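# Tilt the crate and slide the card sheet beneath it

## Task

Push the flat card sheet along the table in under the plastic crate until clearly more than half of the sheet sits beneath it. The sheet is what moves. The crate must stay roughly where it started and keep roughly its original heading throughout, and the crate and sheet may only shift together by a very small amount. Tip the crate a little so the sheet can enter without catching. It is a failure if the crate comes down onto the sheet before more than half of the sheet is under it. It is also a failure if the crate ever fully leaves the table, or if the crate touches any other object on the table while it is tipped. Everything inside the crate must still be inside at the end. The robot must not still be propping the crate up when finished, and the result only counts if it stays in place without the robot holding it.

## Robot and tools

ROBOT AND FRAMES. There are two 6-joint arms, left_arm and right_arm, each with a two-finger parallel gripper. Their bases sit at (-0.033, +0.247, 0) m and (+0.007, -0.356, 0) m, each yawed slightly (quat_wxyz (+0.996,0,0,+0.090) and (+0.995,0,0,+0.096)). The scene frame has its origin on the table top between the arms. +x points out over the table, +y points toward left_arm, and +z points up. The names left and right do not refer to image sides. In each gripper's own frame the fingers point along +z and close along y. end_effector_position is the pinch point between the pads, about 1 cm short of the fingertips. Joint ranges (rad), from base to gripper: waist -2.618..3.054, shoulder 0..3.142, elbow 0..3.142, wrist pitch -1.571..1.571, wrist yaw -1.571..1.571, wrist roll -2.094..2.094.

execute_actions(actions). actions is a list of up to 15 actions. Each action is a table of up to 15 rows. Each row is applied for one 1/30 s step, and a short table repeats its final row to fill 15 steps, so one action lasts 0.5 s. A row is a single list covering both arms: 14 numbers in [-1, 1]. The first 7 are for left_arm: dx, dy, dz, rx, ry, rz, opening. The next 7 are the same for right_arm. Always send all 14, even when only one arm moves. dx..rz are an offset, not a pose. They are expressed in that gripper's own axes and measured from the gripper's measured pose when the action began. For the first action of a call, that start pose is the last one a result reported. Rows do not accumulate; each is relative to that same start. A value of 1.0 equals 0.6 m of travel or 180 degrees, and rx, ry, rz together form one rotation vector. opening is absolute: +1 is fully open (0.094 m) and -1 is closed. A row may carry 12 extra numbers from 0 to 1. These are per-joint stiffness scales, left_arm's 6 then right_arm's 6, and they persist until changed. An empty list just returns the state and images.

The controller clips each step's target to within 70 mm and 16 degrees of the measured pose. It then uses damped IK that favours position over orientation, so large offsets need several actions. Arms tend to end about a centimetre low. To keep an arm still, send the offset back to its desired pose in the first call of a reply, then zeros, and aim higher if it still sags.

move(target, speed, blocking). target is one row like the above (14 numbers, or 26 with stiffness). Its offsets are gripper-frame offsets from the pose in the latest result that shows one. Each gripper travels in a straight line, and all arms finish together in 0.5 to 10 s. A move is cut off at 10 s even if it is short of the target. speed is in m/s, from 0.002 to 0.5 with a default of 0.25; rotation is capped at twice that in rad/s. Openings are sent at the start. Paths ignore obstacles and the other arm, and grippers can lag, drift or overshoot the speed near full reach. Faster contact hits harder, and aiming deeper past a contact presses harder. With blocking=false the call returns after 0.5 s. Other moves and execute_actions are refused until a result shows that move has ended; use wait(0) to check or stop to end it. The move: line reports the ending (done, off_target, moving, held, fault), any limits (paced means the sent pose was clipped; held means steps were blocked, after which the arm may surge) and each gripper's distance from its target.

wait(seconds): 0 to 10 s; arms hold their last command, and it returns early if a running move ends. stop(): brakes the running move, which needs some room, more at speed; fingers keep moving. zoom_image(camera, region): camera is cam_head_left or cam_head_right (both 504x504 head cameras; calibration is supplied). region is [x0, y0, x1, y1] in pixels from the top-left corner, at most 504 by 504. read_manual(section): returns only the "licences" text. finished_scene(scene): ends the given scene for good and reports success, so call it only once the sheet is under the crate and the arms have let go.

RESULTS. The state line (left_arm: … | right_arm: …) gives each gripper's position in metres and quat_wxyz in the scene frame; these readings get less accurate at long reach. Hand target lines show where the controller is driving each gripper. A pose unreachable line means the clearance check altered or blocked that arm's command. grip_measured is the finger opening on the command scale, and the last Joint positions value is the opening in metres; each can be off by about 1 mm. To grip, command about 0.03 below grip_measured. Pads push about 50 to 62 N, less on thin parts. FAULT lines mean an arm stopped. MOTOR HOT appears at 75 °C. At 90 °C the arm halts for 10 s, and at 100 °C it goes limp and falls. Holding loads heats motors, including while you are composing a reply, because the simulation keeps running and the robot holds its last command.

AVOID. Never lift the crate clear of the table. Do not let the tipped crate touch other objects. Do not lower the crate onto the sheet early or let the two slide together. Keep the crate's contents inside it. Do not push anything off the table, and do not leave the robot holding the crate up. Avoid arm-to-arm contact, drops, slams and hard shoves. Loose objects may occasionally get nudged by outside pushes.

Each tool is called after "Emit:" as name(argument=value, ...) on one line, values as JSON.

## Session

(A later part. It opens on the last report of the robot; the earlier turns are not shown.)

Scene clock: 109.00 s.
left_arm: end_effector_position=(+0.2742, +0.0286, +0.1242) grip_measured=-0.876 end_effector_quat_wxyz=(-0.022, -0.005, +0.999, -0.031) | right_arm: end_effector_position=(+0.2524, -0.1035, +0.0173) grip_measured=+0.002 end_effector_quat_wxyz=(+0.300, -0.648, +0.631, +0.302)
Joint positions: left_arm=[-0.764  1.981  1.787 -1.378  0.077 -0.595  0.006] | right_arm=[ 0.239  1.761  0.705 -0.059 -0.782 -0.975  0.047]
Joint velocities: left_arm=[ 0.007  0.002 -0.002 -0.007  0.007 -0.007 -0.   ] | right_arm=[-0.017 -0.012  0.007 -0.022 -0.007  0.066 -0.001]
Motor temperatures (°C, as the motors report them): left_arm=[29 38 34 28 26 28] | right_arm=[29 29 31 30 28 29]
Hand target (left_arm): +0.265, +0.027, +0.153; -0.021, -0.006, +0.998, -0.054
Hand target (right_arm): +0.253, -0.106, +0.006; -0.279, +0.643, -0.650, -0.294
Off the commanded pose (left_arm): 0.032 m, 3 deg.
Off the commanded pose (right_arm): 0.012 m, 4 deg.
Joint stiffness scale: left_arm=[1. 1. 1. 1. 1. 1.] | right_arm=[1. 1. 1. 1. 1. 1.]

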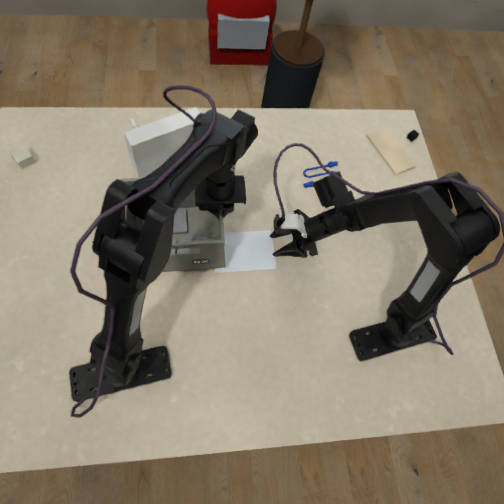

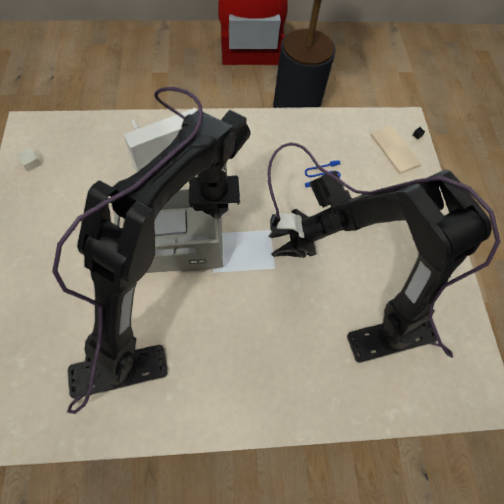

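Emit:
execute_actions(actions=[[[0.016,-0.006,-0.05,0.014,0,0,-0.92,0.011,-0.002,0.017,-0.003,0.01,0.003,0],[0.016,-0.006,-0.05,0.014,0,0,-0.92,0.008,-0.004,0.021,-0.003,0.01,0.003,0],[0.016,-0.006,-0.05,0.014,0,0,-0.92,0.005,-0.005,0.025,-0.003,0.01,0.003,0],[0.016,-0.006,-0.05,0.014,0,0,-0.92,0.001,-0.007,0.029,-0.003,0.01,0.003,0],[0.016,-0.006,-0.05,0.014,0,0,-0.92,-0.003,-0.008,0.033,-0.003,0.01,0.003,0],[0.016,-0.006,-0.05,0.014,0,0,-0.92,-0.006,-0.01,0.036,-0.003,0.01,0.003,0],[0.016,-0.006,-0.05,0.014,0,0,-0.92,-0.01,-0.011,0.04,-0.003,0.01,0.003,0],[0.016,-0.006,-0.05,0.014,0,0,-0.92,-0.013,-0.013,0.044,-0.003,0.01,0.003,0]],[[0.016,-0.006,-0.05,0.014,0,0,-0.92,0.011,-0.002,0.017,-0.003,0.01,0.003,0],[0.016,-0.006,-0.05,0.014,0,0,-0.92,0.008,-0.004,0.021,-0.003,0.01,0.003,0],[0.016,-0.006,-0.05,0.014,0,0,-0.92,0.005,-0.005,0.025,-0.003,0.01,0.003,0],[0.016,-0.006,-0.05,0.014,0,0,-0.92,0.001,-0.007,0.029,-0.003,0.01,0.003,0],[0.016,-0.006,-0.05,0.014,0,0,-0.92,-0.003,-0.008,0.033,-0.003,0.01,0.003,0],[0.016,-0.006,-0.05,0.014,0,0,-0.92,-0.006,-0.01,0.036,-0.003,0.01,0.003,0],[0.016,-0.006,-0.05,0.014,0,0,-0.92,-0.01,-0.011,0.04,-0.003,0.01,0.003,0],[0.016,-0.006,-0.05,0.014,0,0,-0.92,-0.013,-0.013,0.044,-0.003,0.01,0.003,0]]])

Emit:
zoom_image(camera="cam_head_right", region=[180, 170, 340, 290])

Scene clock: 116.87 s.
left_arm: end_effector_position=(+0.2742, +0.0286, +0.1242) grip_measured=-0.876 end_effector_quat_wxyz=(-0.022, -0.005, +0.999, -0.031) | right_arm: end_effector_position=(+0.2579, -0.0504, +0.0181) grip_measured=+0.002 end_effector_quat_wxyz=(+0.303, -0.660, +0.610, +0.316)
Joint positions: left_arm=[-0.764  1.981  1.787 -1.378  0.077 -0.595  0.006] | right_arm=[ 0.371  1.871  0.819  0.033 -0.761 -0.859  0.047]
Joint velocities: left_arm=[-0.017  0.002  0.007  0.007 -0.11  -0.007 -0.001] | right_arm=[-0.017 -0.007  0.017 -0.066 -0.051  0.022  0.   ]
Motor temperatures (°C, as the motors report them): left_arm=[29 39 35 28 26 28] | right_arm=[29 29 31 30 28 29]
Hand target (left_arm): +0.265, +0.027, +0.153; -0.021, -0.006, +0.998, -0.054
Hand target (right_arm): +0.262, -0.051, +0.007; -0.289, +0.658, -0.626, -0.304
Off the commanded pose (left_arm): 0.032 m, 3 deg.
Off the commanded pose (right_arm): 0.012 m, 3 deg.
Joint stiffness scale: left_arm=[1. 1. 1. 1. 1. 1.] | right_arm=[1. 1. 1. 1. 1. 1.]

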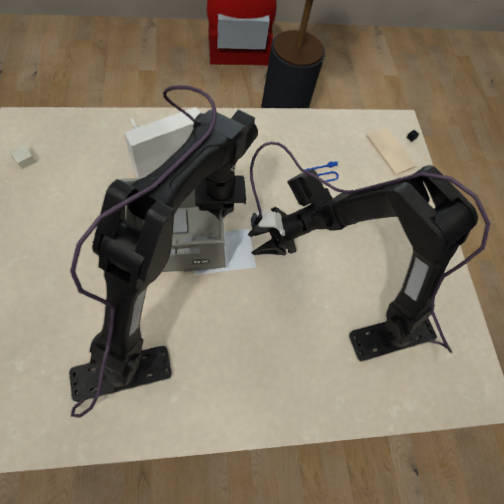

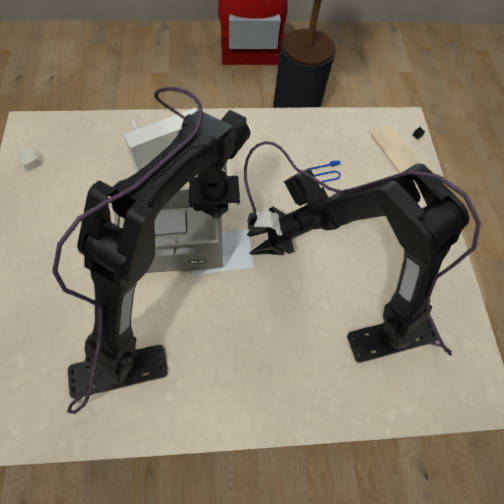

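Region (180, 170, 340, 290) of cam_head_right's 504x504 image, scaled by 3.150, with more detail than that image has; it fills the top 378 rows of this view, and the rest is white.

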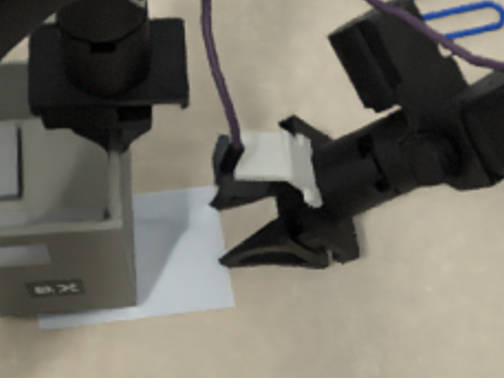

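Emit:
execute_actions(actions=[[[0.016,-0.006,-0.05,0.014,0,0,-0.92,0.011,-0.002,0.017,0.005,0.01,0.005,0],[0.016,-0.006,-0.05,0.014,0,0,-0.92,0.008,-0.003,0.021,0.01,0.01,0.01,0],[0.016,-0.006,-0.05,0.014,0,0,-0.92,0.005,-0.004,0.025,0.015,0.01,0.014,0],[0.016,-0.006,-0.05,0.014,0,0,-0.92,0.001,-0.005,0.029,0.02,0.01,0.018,0],[0.016,-0.006,-0.05,0.014,0,0,-0.92,-0.003,-0.006,0.033,0.025,0.01,0.023,0],[0.016,-0.006,-0.05,0.014,0,0,-0.92,-0.006,-0.007,0.036,0.03,0.01,0.027,0],[0.016,-0.006,-0.05,0.014,0,0,-0.92,-0.01,-0.008,0.04,0.033,0.01,0.03,0],[0.016,-0.006,-0.05,0.014,0,0,-0.92,-0.013,-0.009,0.044,0.033,0.01,0.03,0]],[[0.016,-0.006,-0.05,0.014,0,0,-0.92,0.011,-0.002,0.017,0.01,0.01,0.01,0],[0.016,-0.006,-0.05,0.014,0,0,-0.92,0.008,-0.004,0.021,0.01,0.01,0.01,0],[0.016,-0.006,-0.05,0.014,0,0,-0.92,0.005,-0.005,0.025,0.01,0.01,0.01,0],[0.016,-0.006,-0.05,0.014,0,0,-0.92,0.002,-0.007,0.028,0.01,0.01,0.01,0]]])

Emit:
zoom_image(camera="cam_head_right", region=[150, 170, 310, 290])

Scene clock: 124.07 s.
left_arm: end_effector_position=(+0.2742, +0.0286, +0.1242) grip_measured=-0.876 end_effector_quat_wxyz=(-0.022, -0.005, +0.999, -0.031) | right_arm: end_effector_position=(+0.2651, -0.0074, +0.0197) grip_measured=+0.002 end_effector_quat_wxyz=(+0.329, -0.620, +0.650, +0.292)
Joint positions: left_arm=[-0.764  1.981  1.787 -1.378  0.077 -0.595  0.006] | right_arm=[ 0.505  1.905  0.831  0.24  -0.596 -0.589  0.047]
Joint velocities: left_arm=[-0.022 -0.012 -0.002 -0.037 -0.051 -0.051 -0.001] | right_arm=[ 0.017 -0.007 -0.017  0.022  0.022  0.007  0.   ]
Motor temperatures (°C, as the motors report them): left_arm=[29 39 35 28 26 28] | right_arm=[29 29 31 31 28 29]
Hand target (left_arm): +0.265, +0.027, +0.153; -0.021, -0.006, +0.998, -0.054
Hand target (right_arm): +0.268, -0.008, +0.009; -0.317, +0.618, -0.663, -0.279
Off the commanded pose (left_arm): 0.032 m, 3 deg.
Off the commanded pose (right_arm): 0.012 m, 3 deg.
Joint stiffness scale: left_arm=[1. 1. 1. 1. 1. 1.] | right_arm=[1. 1. 1. 1. 1. 1.]

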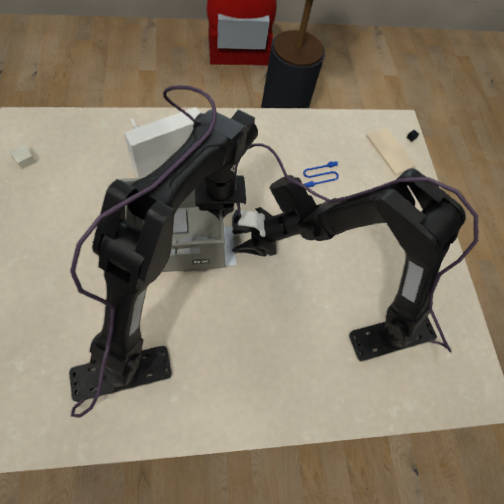

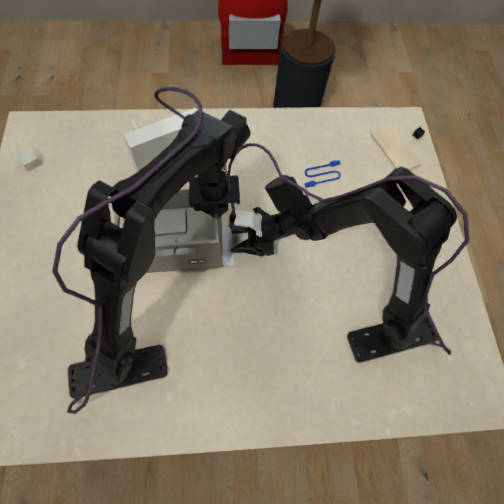

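Region (150, 170, 310, 290) of cam_head_right's 504x504 image, scaled by 3.150, with more detail than that image has; it fills the top 378 rows of this view, and the rest is white.

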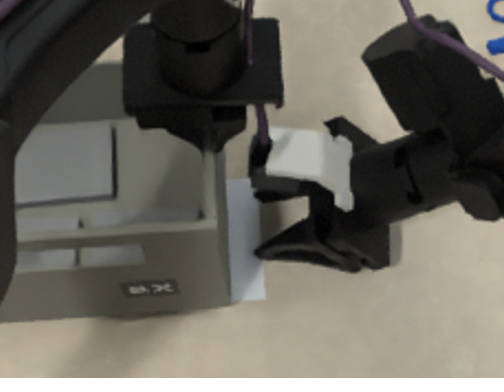

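Emit:
execute_actions(actions=[[[0.016,-0.006,-0.05,0.014,0,0,-0.92,0,0,-0.02,0,0,0,0],[0.016,-0.006,-0.047,0.013,0,0,-0.92,0.005,0,-0.03,0,0,0,0],[0.015,-0.007,-0.044,0.012,0,0,-0.92,0.01,0,-0.04,0,0,0,0],[0.015,-0.007,-0.041,0.011,0,0,-0.92,0.015,0,-0.05,0,0,0,0],[0.014,-0.008,-0.038,0.01,0,0,-0.92,0.02,0,-0.06,0,0,0,0],[0.014,-0.008,-0.035,0.009,0,0,-0.92,0.025,0,-0.07,0,0,0,0],[0.013,-0.009,-0.032,0.008,0,0,-0.92,0.03,0,-0.08,0,0,0,0],[0.013,-0.009,-0.029,0.007,0,0,-0.92,0.03,0,-0.09,0,0,0,0],[0.012,-0.01,-0.026,0.006,0,0,-0.92,0.03,0,-0.1,0,0,0,0],[0.012,-0.01,-0.023,0.005,0,0,-0.92,0.03,0,-0.11,0,0,0,0],[0.011,-0.011,-0.02,0.004,0,0,-0.92,0.03,0,-0.12,0,0,0,0],[0.011,-0.011,-0.018,0.003,0,0,-0.92,0.03,0,-0.12,0,0,0,0],[0.01,-0.012,-0.016,0.002,0,0,-0.92,0.03,0,-0.12,0,0,0,0],[0.01,-0.012,-0.014,0.001,0,0,-0.92,0.03,0,-0.12,0,0,0,0],[0.01,-0.012,-0.012,0,0,0,-0.92,0.03,0,-0.12,0,0,0,0]]])

Emit:
wait(seconds=0.5)

Scene clock: 129.97 s.
left_arm: end_effector_position=(+0.2742, +0.0246, +0.1177) grip_measured=-0.876 end_effector_quat_wxyz=(-0.024, -0.005, +0.999, -0.026) | right_arm: end_effector_position=(+0.2737, -0.0711, +0.0492) grip_measured=+0.002 end_effector_quat_wxyz=(+0.345, -0.608, +0.658, +0.279)
Joint positions: left_arm=[-0.776  1.999  1.787 -1.369  0.07  -0.606  0.006] | right_arm=[ 0.334  1.7    0.728  0.086 -0.672 -0.717  0.047]
Joint velocities: left_arm=[-0.076  0.095 -0.007  0.007 -0.022 -0.066  0.   ] | right_arm=[-0.027 -0.134 -0.012 -0.256 -0.066 -0.168  0.   ]
Motor temperatures (°C, as the motors report them): left_arm=[29 39 35 28 26 28] | right_arm=[29 29 31 31 28 29]
Hand target (left_arm): +0.268, +0.022, +0.132; -0.022, -0.005, +0.999, -0.032
Hand target (right_arm): +0.261, -0.075, +0.051; -0.331, +0.619, -0.650, -0.291
Off the commanded pose (left_arm): 0.016 m, 1 deg.
Off the commanded pose (right_arm): 0.014 m, 3 deg.
Joint stiffness scale: left_arm=[1. 1. 1. 1. 1. 1.] | right_arm=[1. 1. 1. 1. 1. 1.]

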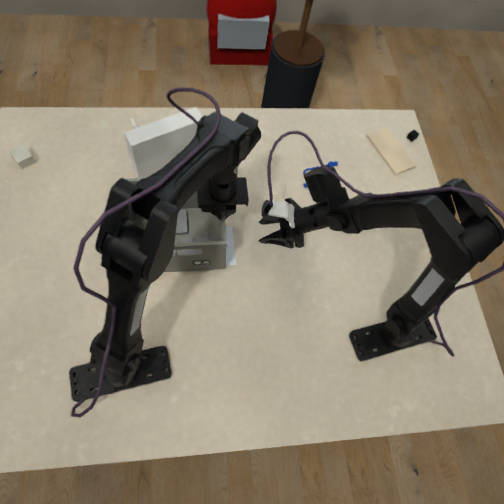

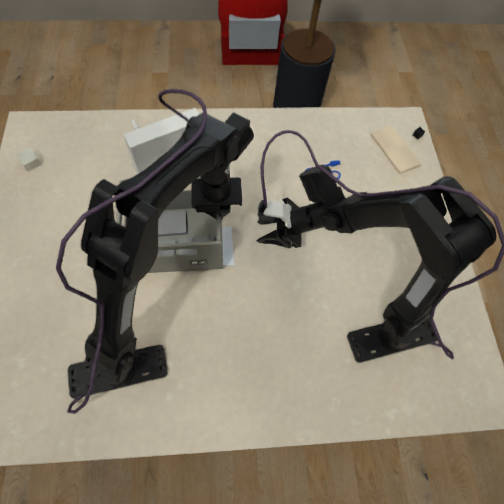

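Scene clock: 130.47 s.
left_arm: end_effector_position=(+0.2743, +0.0231, +0.1150) grip_measured=-0.876 end_effector_quat_wxyz=(-0.024, -0.006, +0.999, -0.022) | right_arm: end_effector_position=(+0.2651, -0.0737, +0.0456) grip_measured=+0.002 end_effector_quat_wxyz=(+0.329, -0.616, +0.656, +0.286)
Joint positions: left_arm=[-0.782  2.006  1.787 -1.365  0.064 -0.613  0.006] | right_arm=[ 0.334  1.697  0.728  0.038 -0.688 -0.745  0.047]
Joint velocities: left_arm=[ 0.002  0.002 -0.002  0.11   0.022 -0.095  0.   ] | right_arm=[-0.007 -0.007  0.022  0.007  0.037 -0.066 -0.   ]
Motor temperatures (°C, as the motors report them): left_arm=[29 39 35 28 26 28] | right_arm=[29 29 31 31 28 29]
Hand target (left_arm): +0.268, +0.022, +0.132; -0.022, -0.005, +0.999, -0.032
Hand target (right_arm): +0.261, -0.075, +0.051; -0.331, +0.619, -0.650, -0.291
Off the commanded pose (left_arm): 0.018 m, 1 deg.
Off the commanded pose (right_arm): 0.007 m, 1 deg.
Joint stiffness scale: left_arm=[1. 1. 1. 1. 1. 1.] | right_arm=[1. 1. 1. 1. 1. 1.]
wait: 0.50 s; at rest by 0.43 s

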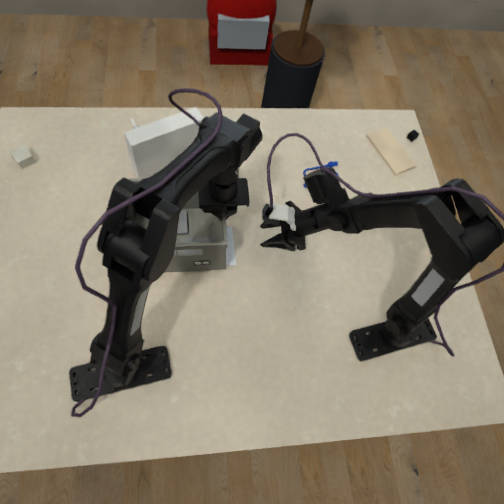

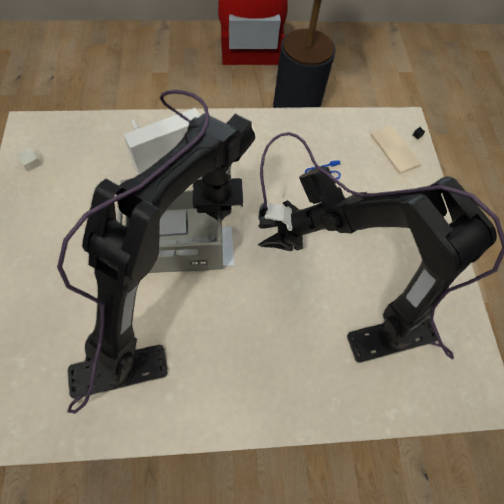

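Emit:
execute_actions(actions=[[[0.009,-0.004,-0.026,0.005,0,0,-0.92,0,0,0,0,0,0,0],[0.008,-0.004,-0.024,0.004,0,0,-0.92,0,0,0,0,0,0,0],[0.008,-0.004,-0.022,0.003,0,0,-0.92,0,0,0,0,0,0,0],[0.007,-0.004,-0.02,0.002,0,0,-0.92,0,0,0,0,0,0,0],[0.007,-0.004,-0.018,0.001,0,0,-0.92,0,0,0,0,0,0,0],[0.006,-0.004,-0.016,0,0,0,-0.92,0,0,0,0,0,0,0],[0.005,-0.004,-0.014,0,0,0,-0.92,0,0,0,0,0,0,0],[0.005,-0.004,-0.012,0,0,0,-0.92,0,0,0,0,0,0,0],[0.004,-0.004,-0.01,0,0,0,-0.92,0,0,0,0,0,0,0],[0.003,-0.004,-0.007,0,0,0,-0.92,0,0,0,0,0,0,0],[0.003,-0.004,-0.004,0,0,0,-0.92,0,0,0,0,0,0,0],[0.002,-0.004,-0.001,0,0,0,-0.92,0,0,0,0,0,0,0],[0.002,-0.004,0.002,0,0,0,-0.92,0,0,0,0,0,0,0]],[[0,0,0,0,0,0,-0.92,0,0,0,0,0,0,0],[0,0,0,0,0,0,-0.92,0,0,0,0,0,0,0],[0,0,0,0,0,0,-0.92,0,0,0,0,0,0,0],[0,0,0,0,0,0,-0.92,0,0,0,0,0,0,0],[0,0,0,0,0,0,-0.92,0,0,0,0,0,0,0],[0,0,0,0,0,0,-0.92,0,0,0,0,0,0,0],[0,0,0,0,0,0,-0.88,0,0,0,0,0,0,0],[0,0,0,0,0,0,-0.85,0,0,0,0,0,0,0],[0,0,0,0,0,0,-0.7,0,0,0,0,0,0,0],[0,0,0,0,0,0,0,0,0,0,0,0,0,0]]])

Emit:
move(target=[0,0,-0.1,0,0,0,0,0,0,0,0,0,0,0], speed=0.15)

Scene clock: 139.03 s.
left_arm: end_effector_position=(+0.2758, +0.0216, +0.1075) grip_measured=-0.002 end_effector_quat_wxyz=(-0.027, -0.007, +0.999, -0.016) | right_arm: end_effector_position=(+0.2653, -0.0741, +0.0451) grip_measured=+0.002 end_effector_quat_wxyz=(+0.328, -0.616, +0.657, +0.285)
Joint positions: left_arm=[-0.786  2.027  1.787 -1.355  0.058 -0.619  0.047] | right_arm=[ 0.334  1.697  0.728  0.036 -0.685 -0.746  0.047]
Joint velocities: left_arm=[ 0.002  0.002  0.017 -0.066 -0.037 -0.037  0.001] | right_arm=[-0.012 -0.017  0.002 -0.095  0.037  0.007 -0.   ]
Motor temperatures (°C, as the motors report them): left_arm=[29 39 34 28 26 28] | right_arm=[29 30 31 31 28 29]
Hand target (left_arm): +0.276, +0.022, +0.108; -0.027, -0.007, +0.999, -0.017
Hand target (right_arm): +0.265, -0.074, +0.045; -0.328, +0.616, -0.656, -0.285
Off the commanded pose (left_arm): 0.000 m, 0 deg.
Off the commanded pose (right_arm): 0.000 m, 0 deg.
Joint stiffness scale: left_arm=[1. 1. 1. 1. 1. 1.] | right_arm=[1. 1. 1. 1. 1. 1.]

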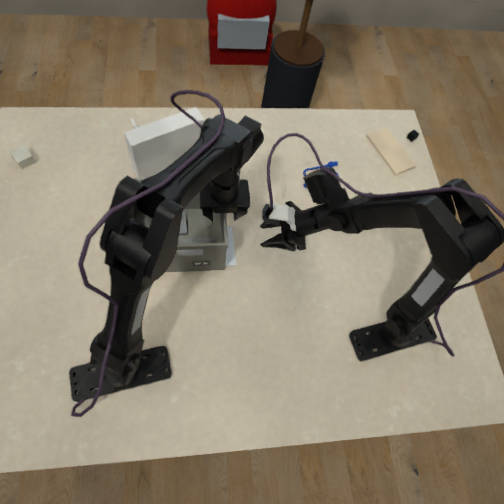

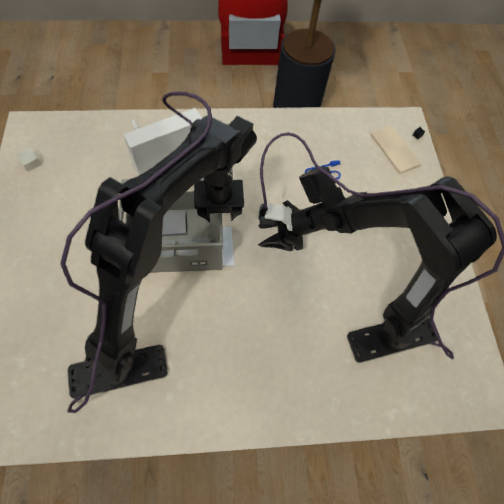

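Scene clock: 140.03 s.
left_arm: end_effector_position=(+0.2765, +0.0211, +0.1626) grip_measured=-0.002 end_effector_quat_wxyz=(-0.020, -0.007, +1.000, -0.021) | right_arm: end_effector_position=(+0.2655, -0.0742, +0.0450) grip_measured=+0.002 end_effector_quat_wxyz=(+0.328, -0.616, +0.657, +0.284)
Joint positions: left_arm=[-0.786  2.041  2.028 -1.566  0.058 -0.619  0.047] | right_arm=[ 0.334  1.697  0.728  0.036 -0.683 -0.746  0.047]
Joint velocities: left_arm=[ 0.022 -0.012 -0.002  0.007 -0.051  0.007  0.   ] | right_arm=[ 0.002  0.007  0.007  0.051 -0.007  0.007 -0.001]
Motor temperatures (°C, as the motors report them): left_arm=[29 38 34 28 26 28] | right_arm=[29 30 31 31 28 29]
Hand target (left_arm): +0.278, +0.023, +0.167; -0.019, -0.007, +1.000, -0.022
Hand target (right_arm): +0.265, -0.074, +0.045; -0.328, +0.616, -0.657, -0.285
Off the commanded pose (left_arm): 0.006 m, 1 deg.
Off the commanded pose (right_arm): 0.000 m, 0 deg.
Joint stiffness scale: left_arm=[1. 1. 1. 1. 1. 1.] | right_arm=[1. 1. 1. 1. 1. 1.]
joint sent to its limit (left arm) — the command would take joint 4 (wrist pitch) past its lower limit, so that joint was sent only as far as its limit.
move: done

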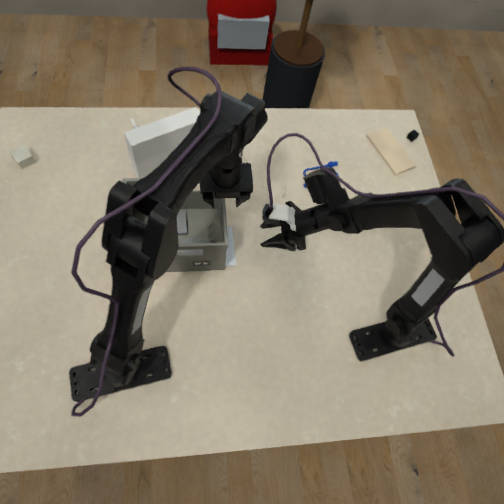

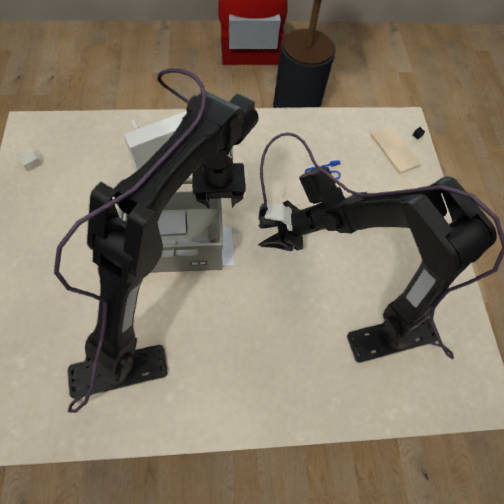

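Emit:
finished_scene(scene=1)

The scene is finished: the task was done.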